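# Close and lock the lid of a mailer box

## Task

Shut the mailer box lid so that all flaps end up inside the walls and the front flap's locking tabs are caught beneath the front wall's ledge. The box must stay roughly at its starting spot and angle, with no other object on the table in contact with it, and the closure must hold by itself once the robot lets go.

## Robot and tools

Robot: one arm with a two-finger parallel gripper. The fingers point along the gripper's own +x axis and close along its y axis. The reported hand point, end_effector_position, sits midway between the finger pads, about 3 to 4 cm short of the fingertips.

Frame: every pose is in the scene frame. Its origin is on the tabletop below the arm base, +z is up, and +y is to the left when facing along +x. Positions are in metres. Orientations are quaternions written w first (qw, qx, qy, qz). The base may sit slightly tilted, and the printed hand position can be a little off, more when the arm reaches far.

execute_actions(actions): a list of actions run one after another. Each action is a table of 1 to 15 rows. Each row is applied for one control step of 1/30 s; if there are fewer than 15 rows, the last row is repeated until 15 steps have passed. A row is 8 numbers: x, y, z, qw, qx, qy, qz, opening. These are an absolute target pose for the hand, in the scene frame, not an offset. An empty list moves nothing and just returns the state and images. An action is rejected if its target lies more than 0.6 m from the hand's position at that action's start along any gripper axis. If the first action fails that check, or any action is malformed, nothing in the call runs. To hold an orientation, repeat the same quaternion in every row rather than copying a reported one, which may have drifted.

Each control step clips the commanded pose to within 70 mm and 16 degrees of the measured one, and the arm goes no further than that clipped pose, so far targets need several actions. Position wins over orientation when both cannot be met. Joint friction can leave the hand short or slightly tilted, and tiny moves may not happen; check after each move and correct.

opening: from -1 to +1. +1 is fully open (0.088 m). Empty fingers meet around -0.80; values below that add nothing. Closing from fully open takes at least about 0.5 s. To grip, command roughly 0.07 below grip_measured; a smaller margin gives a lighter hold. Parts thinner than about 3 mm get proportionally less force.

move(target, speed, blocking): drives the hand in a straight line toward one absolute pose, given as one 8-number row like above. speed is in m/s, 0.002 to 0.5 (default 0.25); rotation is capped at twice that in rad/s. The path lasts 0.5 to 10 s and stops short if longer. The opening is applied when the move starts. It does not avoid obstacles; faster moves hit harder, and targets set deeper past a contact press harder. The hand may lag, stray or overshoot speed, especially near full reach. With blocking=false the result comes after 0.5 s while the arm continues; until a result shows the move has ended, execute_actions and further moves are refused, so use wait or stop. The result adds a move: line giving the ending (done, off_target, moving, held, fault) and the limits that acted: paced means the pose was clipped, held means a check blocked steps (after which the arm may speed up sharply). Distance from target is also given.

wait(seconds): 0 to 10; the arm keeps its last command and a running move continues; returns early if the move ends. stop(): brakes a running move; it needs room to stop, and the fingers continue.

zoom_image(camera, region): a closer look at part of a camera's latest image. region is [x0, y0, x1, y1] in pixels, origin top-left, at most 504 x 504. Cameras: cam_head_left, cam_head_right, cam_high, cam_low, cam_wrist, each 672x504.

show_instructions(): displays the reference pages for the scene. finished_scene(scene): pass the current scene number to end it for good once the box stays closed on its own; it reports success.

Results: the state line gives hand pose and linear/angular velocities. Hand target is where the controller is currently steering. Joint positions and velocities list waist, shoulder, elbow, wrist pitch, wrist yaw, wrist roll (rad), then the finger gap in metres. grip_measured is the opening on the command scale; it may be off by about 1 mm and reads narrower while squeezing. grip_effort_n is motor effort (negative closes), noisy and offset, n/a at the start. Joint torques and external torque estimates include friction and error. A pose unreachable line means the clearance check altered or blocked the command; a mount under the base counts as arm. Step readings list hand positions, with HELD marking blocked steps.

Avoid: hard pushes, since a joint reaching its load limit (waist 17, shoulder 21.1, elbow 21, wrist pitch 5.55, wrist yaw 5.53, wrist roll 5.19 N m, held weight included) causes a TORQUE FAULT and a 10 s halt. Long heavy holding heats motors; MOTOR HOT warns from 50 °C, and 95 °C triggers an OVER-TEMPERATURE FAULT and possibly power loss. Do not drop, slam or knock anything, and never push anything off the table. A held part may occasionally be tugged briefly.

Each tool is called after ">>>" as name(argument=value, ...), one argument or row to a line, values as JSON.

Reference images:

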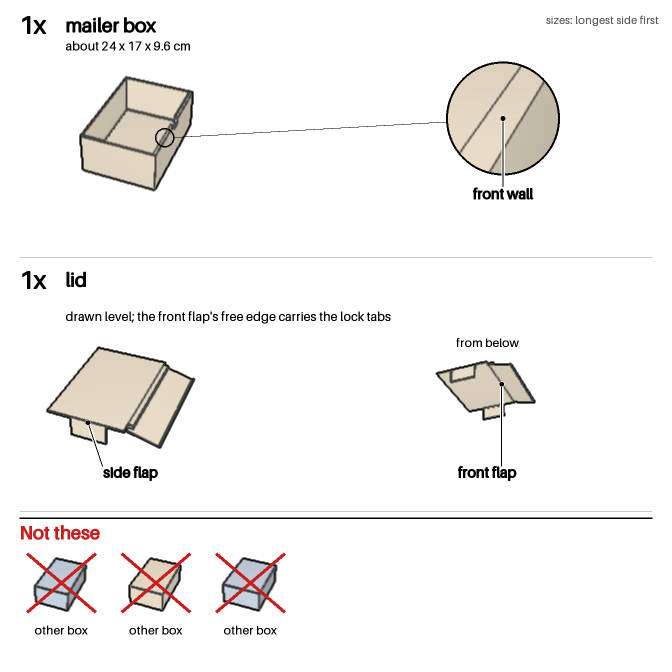

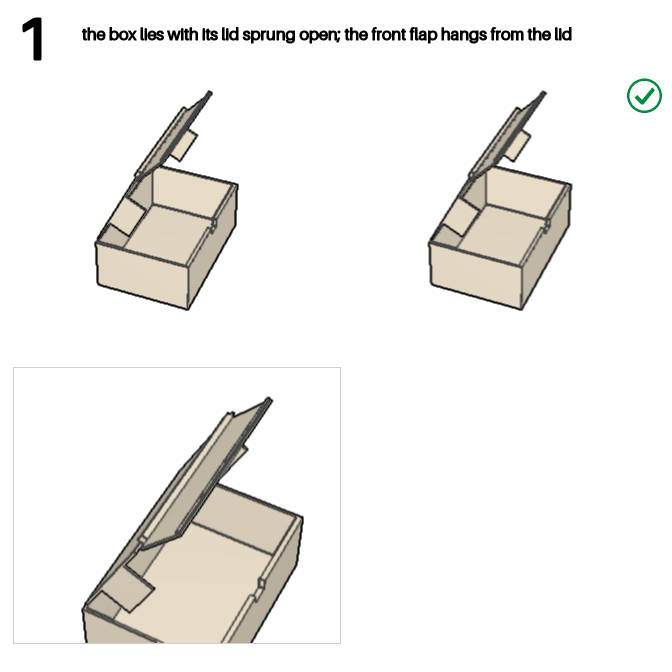

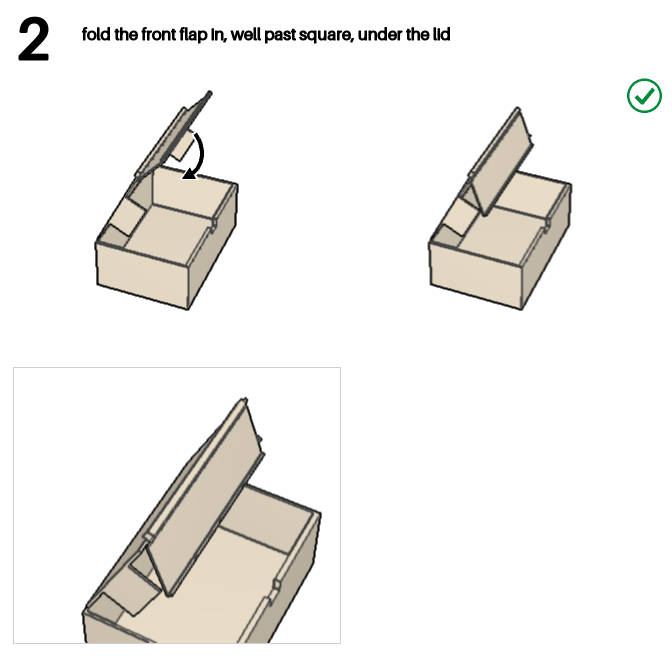

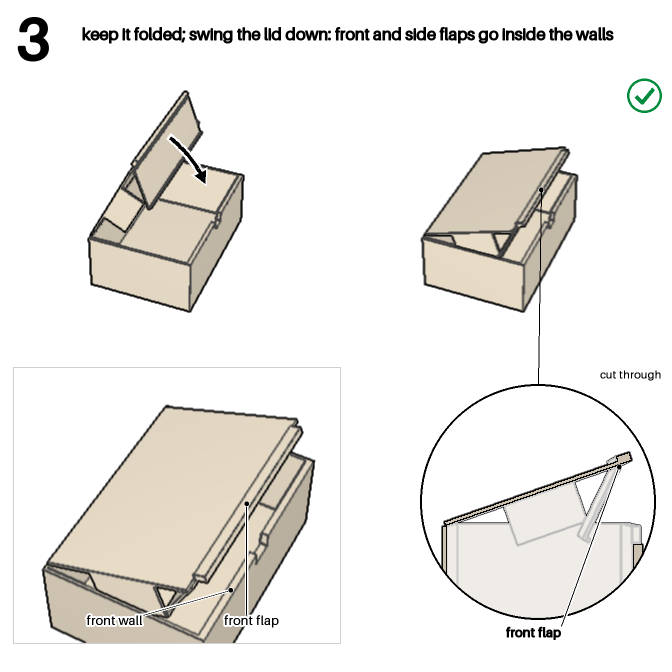

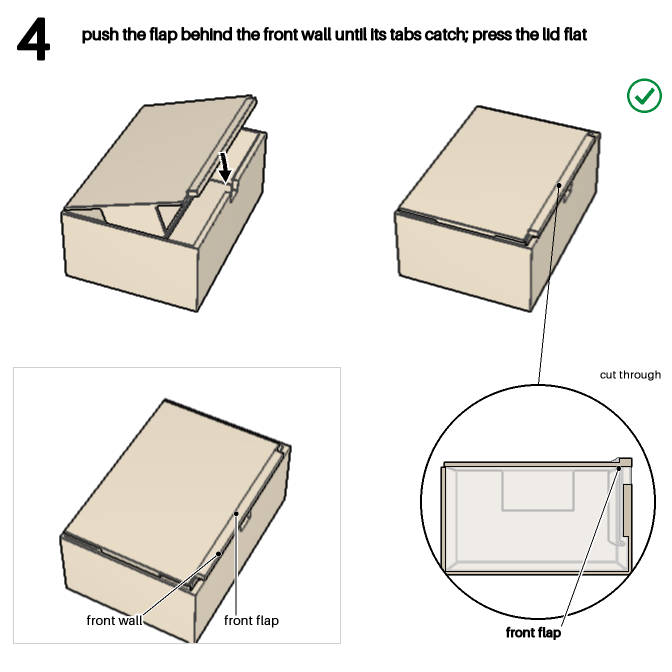

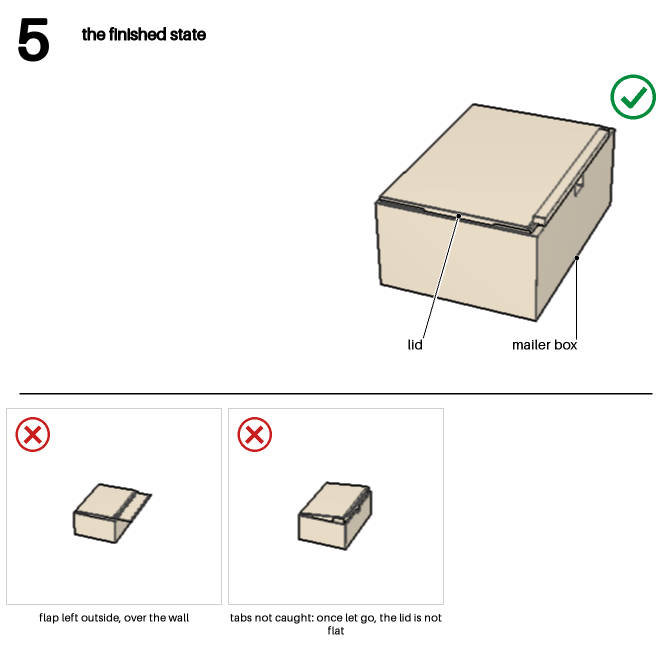

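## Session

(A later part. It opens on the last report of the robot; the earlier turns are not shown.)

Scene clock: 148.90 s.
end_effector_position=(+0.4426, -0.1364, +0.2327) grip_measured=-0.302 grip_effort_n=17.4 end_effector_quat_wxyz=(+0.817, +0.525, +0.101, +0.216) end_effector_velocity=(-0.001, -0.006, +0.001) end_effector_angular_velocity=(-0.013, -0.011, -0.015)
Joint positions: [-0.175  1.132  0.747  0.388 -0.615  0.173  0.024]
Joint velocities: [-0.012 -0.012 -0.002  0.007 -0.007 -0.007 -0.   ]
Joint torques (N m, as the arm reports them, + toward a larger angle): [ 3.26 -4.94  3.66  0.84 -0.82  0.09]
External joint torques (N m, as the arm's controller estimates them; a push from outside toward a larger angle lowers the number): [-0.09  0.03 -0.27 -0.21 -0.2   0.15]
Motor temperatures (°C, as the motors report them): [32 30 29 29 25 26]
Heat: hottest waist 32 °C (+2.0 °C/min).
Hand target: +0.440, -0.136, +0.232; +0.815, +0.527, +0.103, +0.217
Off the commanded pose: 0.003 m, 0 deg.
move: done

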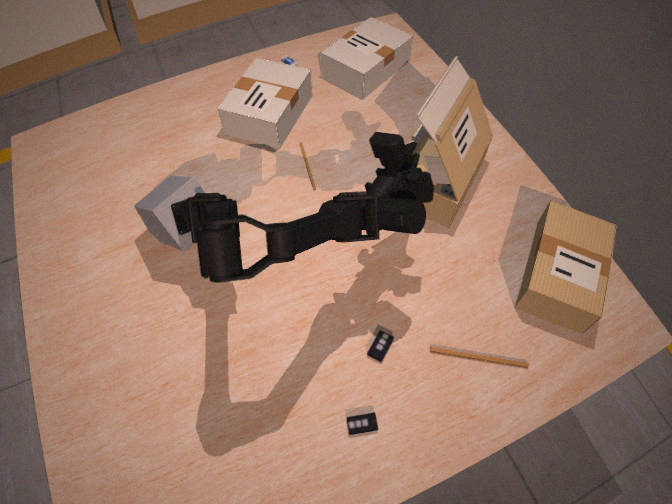

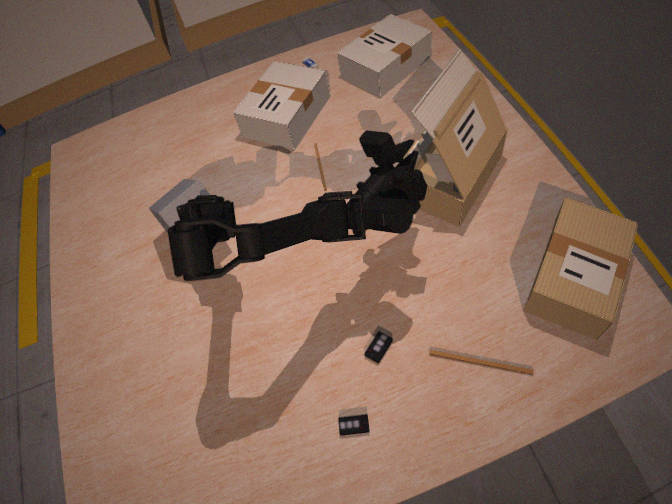

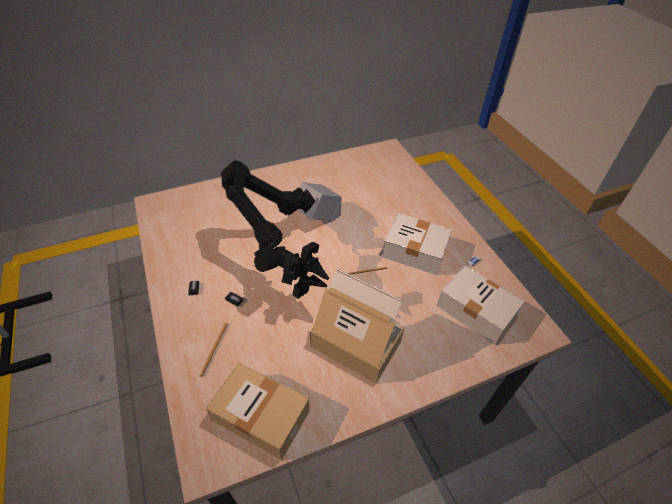

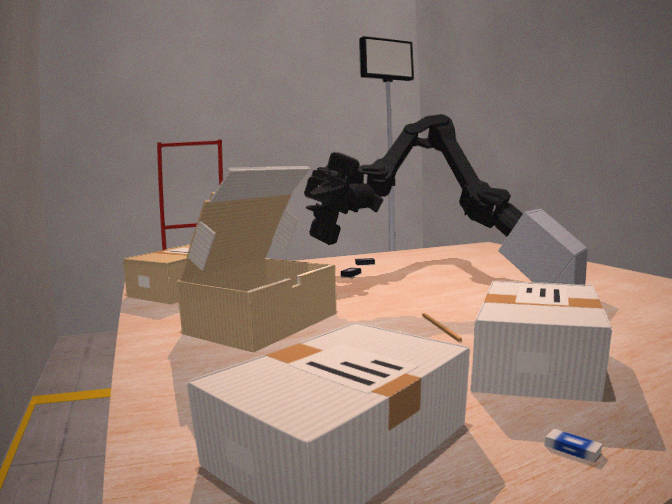

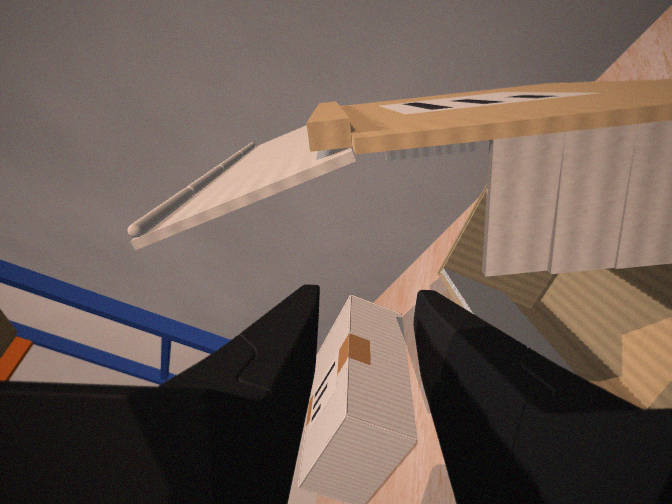

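>>> move(
  target=[0.45,-0.17,0.315,0.9,-0.365,-0.125,0.222,0.63],
  speed=0.4,
)

>>> move(
  target=[0.513,-0.132,0.318,0.9,-0.365,-0.125,0.222,0.63],
  speed=0.15,
)

>>> move(
  target=[0.467,-0.055,0.245,0.9,-0.365,-0.125,0.222,0.63],
  speed=0.1,
)

Scene clock: 168.20 s.
end_effector_position=(+0.4502, -0.1667, +0.3123) grip_measured=+0.628 grip_effort_n=17.4 end_effector_quat_wxyz=(+0.897, -0.359, -0.124, +0.225) end_effector_velocity=(-0.001, +0.001, -0.003) end_effector_angular_velocity=(-0.034, +0.000, +0.005)
Joint positions: [ 0.     1.04   1.012 -0.005 -0.461 -1.747  0.07 ]
Joint velocities: [-0.002 -0.002  0.002 -0.022  0.007 -0.037  0.   ]
Joint torques (N m, as the arm reports them, + toward a larger angle): [ 3.34 -4.1   6.29  0.77 -0.46 -0.05]
External joint torques (N m, as the arm's controller estimates them; a push from outside toward a larger angle lowers the number): [ 0.27  0.02  1.88 -0.19  0.16 -0.1 ]
Motor temperatures (°C, as the motors report them): [31 31 29 28 25 26]
Heat: hottest waist 31 °C (+0.0 °C/min).
Hand target: +0.450, -0.170, +0.315; +0.896, -0.364, -0.124, +0.221
Off the commanded pose: 0.004 m, 1 deg.
move: done

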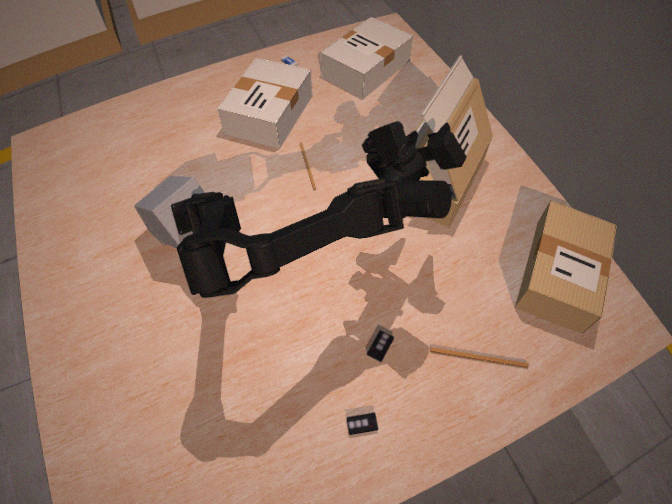

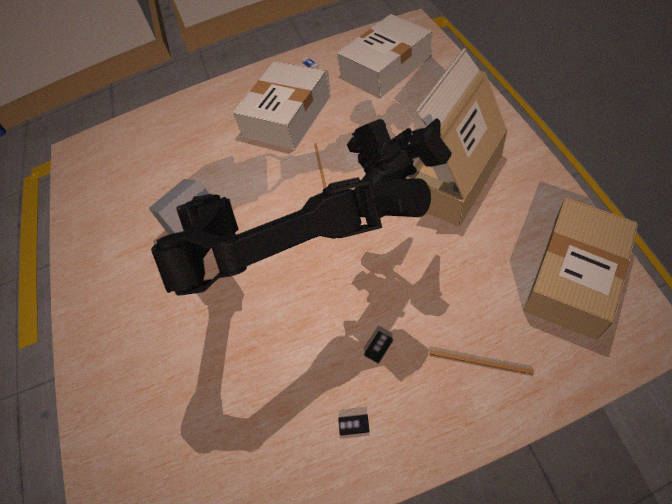

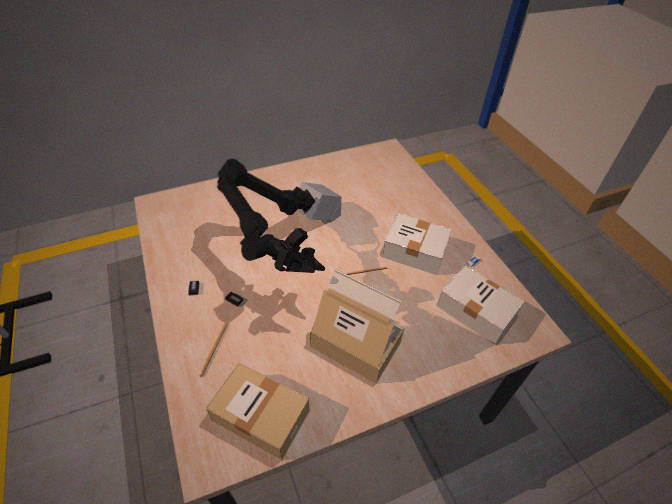

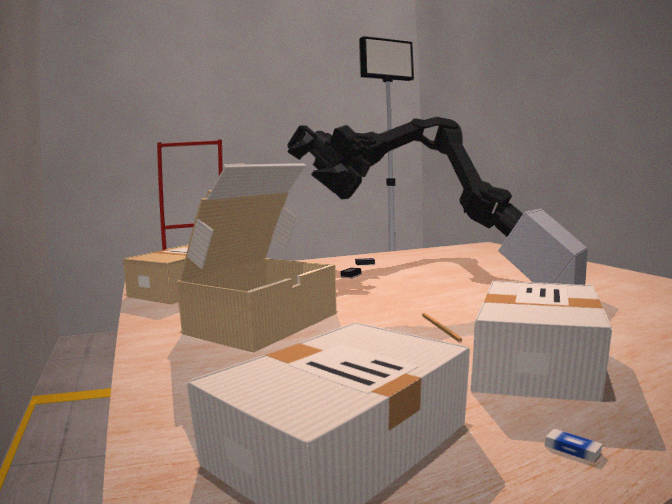

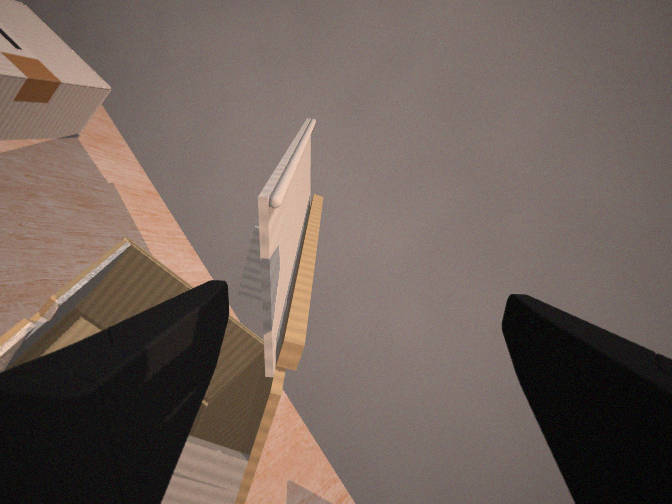

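Scene clock: 169.27 s.
end_effector_position=(+0.5104, -0.1328, +0.3186) grip_measured=+0.628 grip_effort_n=17.4 end_effector_quat_wxyz=(+0.897, -0.362, -0.126, +0.222) end_effector_velocity=(+0.002, +0.005, -0.004) end_effector_angular_velocity=(-0.009, +0.010, +0.010)
Joint positions: [ 0.122  1.284  1.144  0.116 -0.34  -1.747  0.07 ]
Joint velocities: [ 0.002  0.012  0.002 -0.007  0.007 -0.007  0.   ]
Joint torques (N m, as the arm reports them, + toward a larger angle): [ 5.13 -2.9   6.01  1.18 -0.44 -0.03]
External joint torques (N m, as the arm's controller estimates them; a push from outside toward a larger angle lowers the number): [ 0.51  1.57  1.75  0.19  0.16 -0.08]
Motor temperatures (°C, as the motors report them): [31 31 29 28 25 26]
Heat: hottest waist 31 °C (+0.0 °C/min).
Hand target: +0.513, -0.132, +0.318; +0.896, -0.364, -0.125, +0.221
Off the commanded pose: 0.003 m, 0 deg.
move: done

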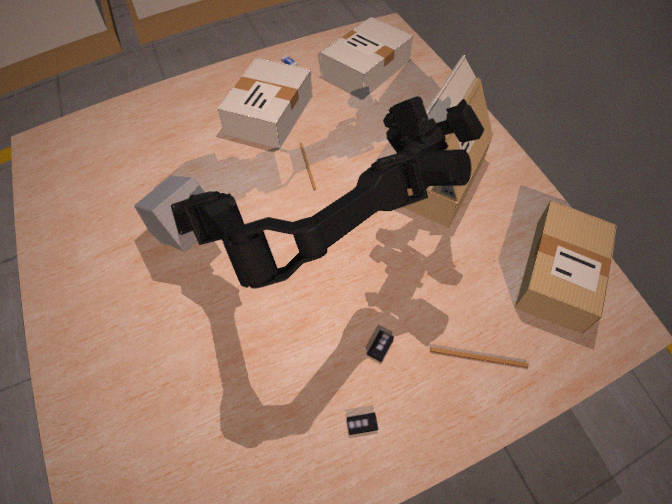

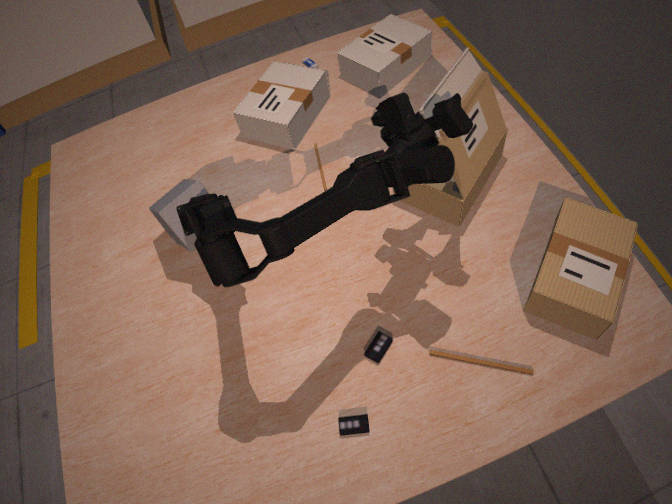

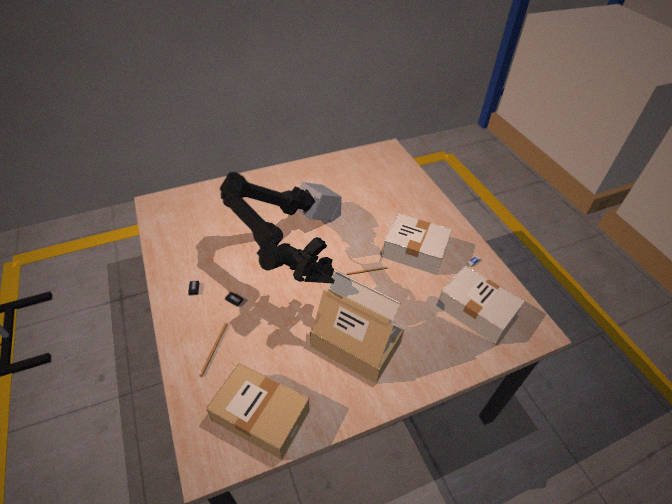

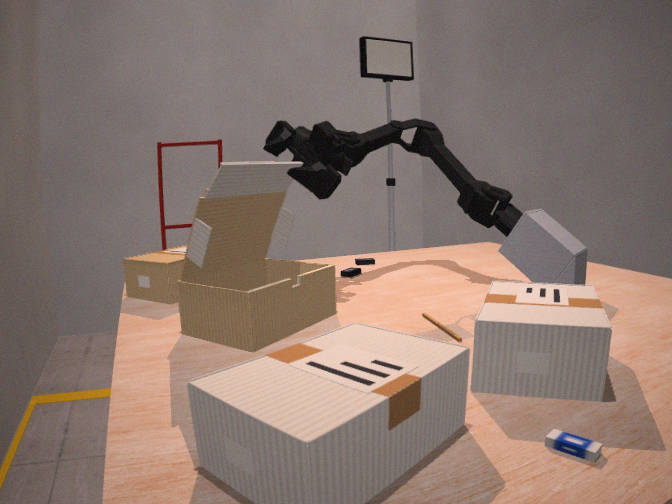

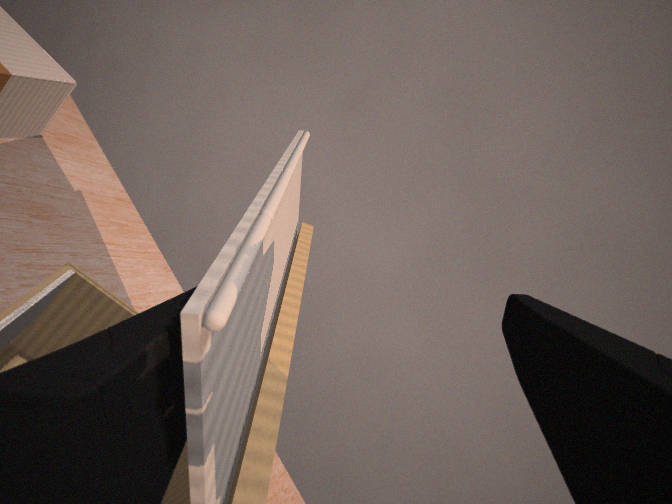

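Scene clock: 170.80 s.
end_effector_position=(+0.4686, -0.0595, +0.2496) grip_measured=+0.628 grip_effort_n=17.4 end_effector_quat_wxyz=(+0.897, -0.364, -0.126, +0.216) end_effector_velocity=(-0.002, -0.000, +0.000) end_effector_angular_velocity=(-0.005, -0.024, -0.019)
Joint positions: [ 0.089  1.324  0.725  0.586 -0.37  -1.748  0.07 ]
Joint velocities: [-0.002  0.002 -0.022  0.051 -0.007 -0.007  0.   ]
Joint torques (N m, as the arm reports them, + toward a larger angle): [ 4.42 -2.69  3.27  1.14 -0.79 -0.05]
External joint torques (N m, as the arm's controller estimates them; a push from outside toward a larger angle lowers the number): [-0.16  1.47 -0.29  0.13 -0.18 -0.09]
Motor temperatures (°C, as the motors report them): [31 31 29 29 25 26]
Heat: hottest waist 31 °C (+0.0 °C/min).
Hand target: +0.467, -0.055, +0.245; +0.896, -0.364, -0.124, +0.221
Off the commanded pose: 0.007 m, 1 deg.
move: done

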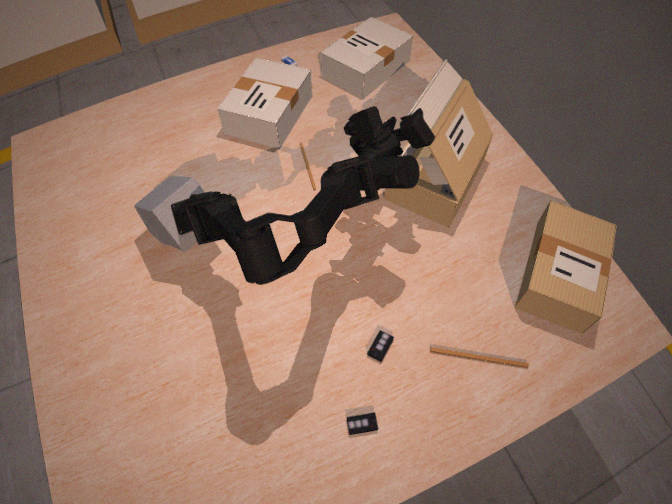

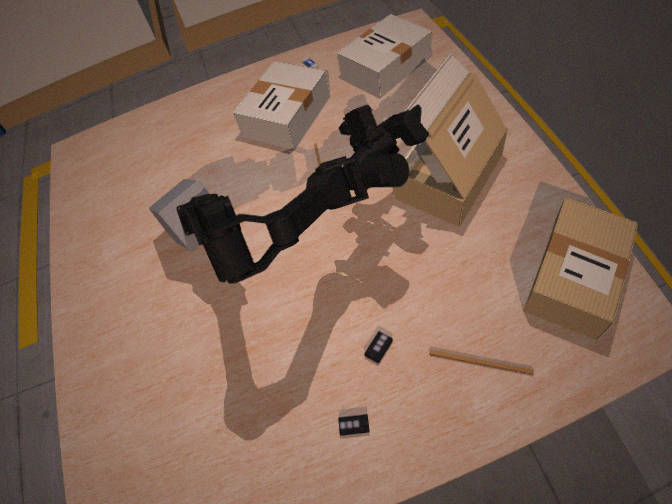

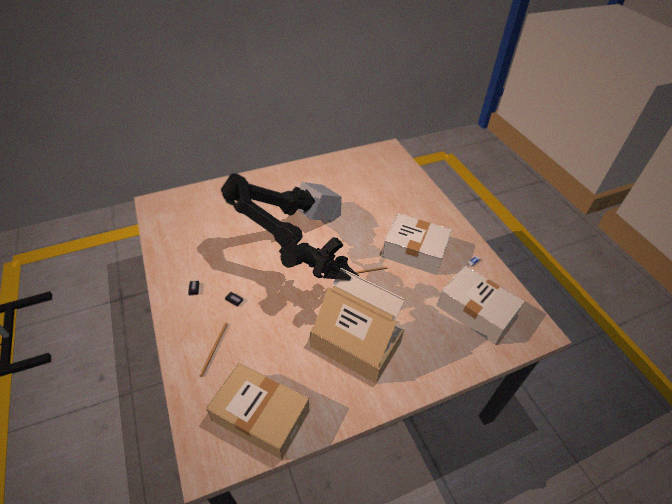

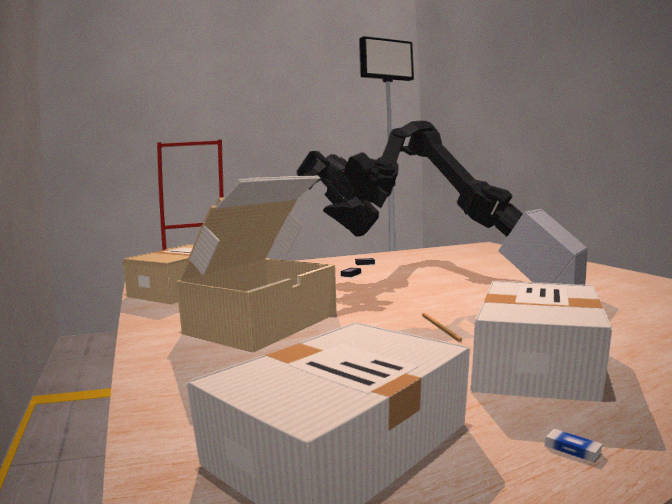

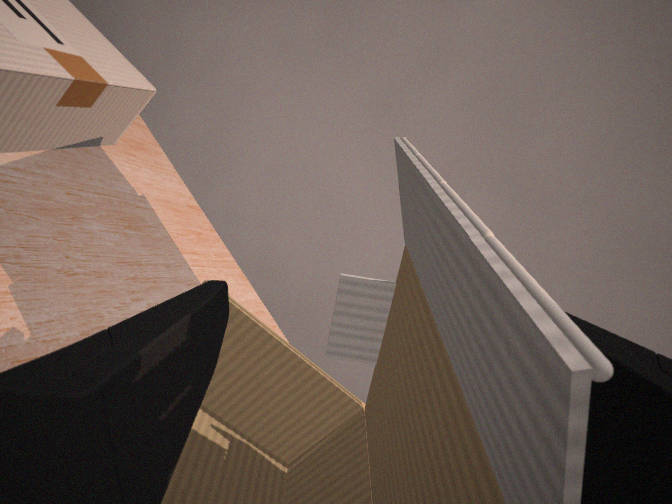

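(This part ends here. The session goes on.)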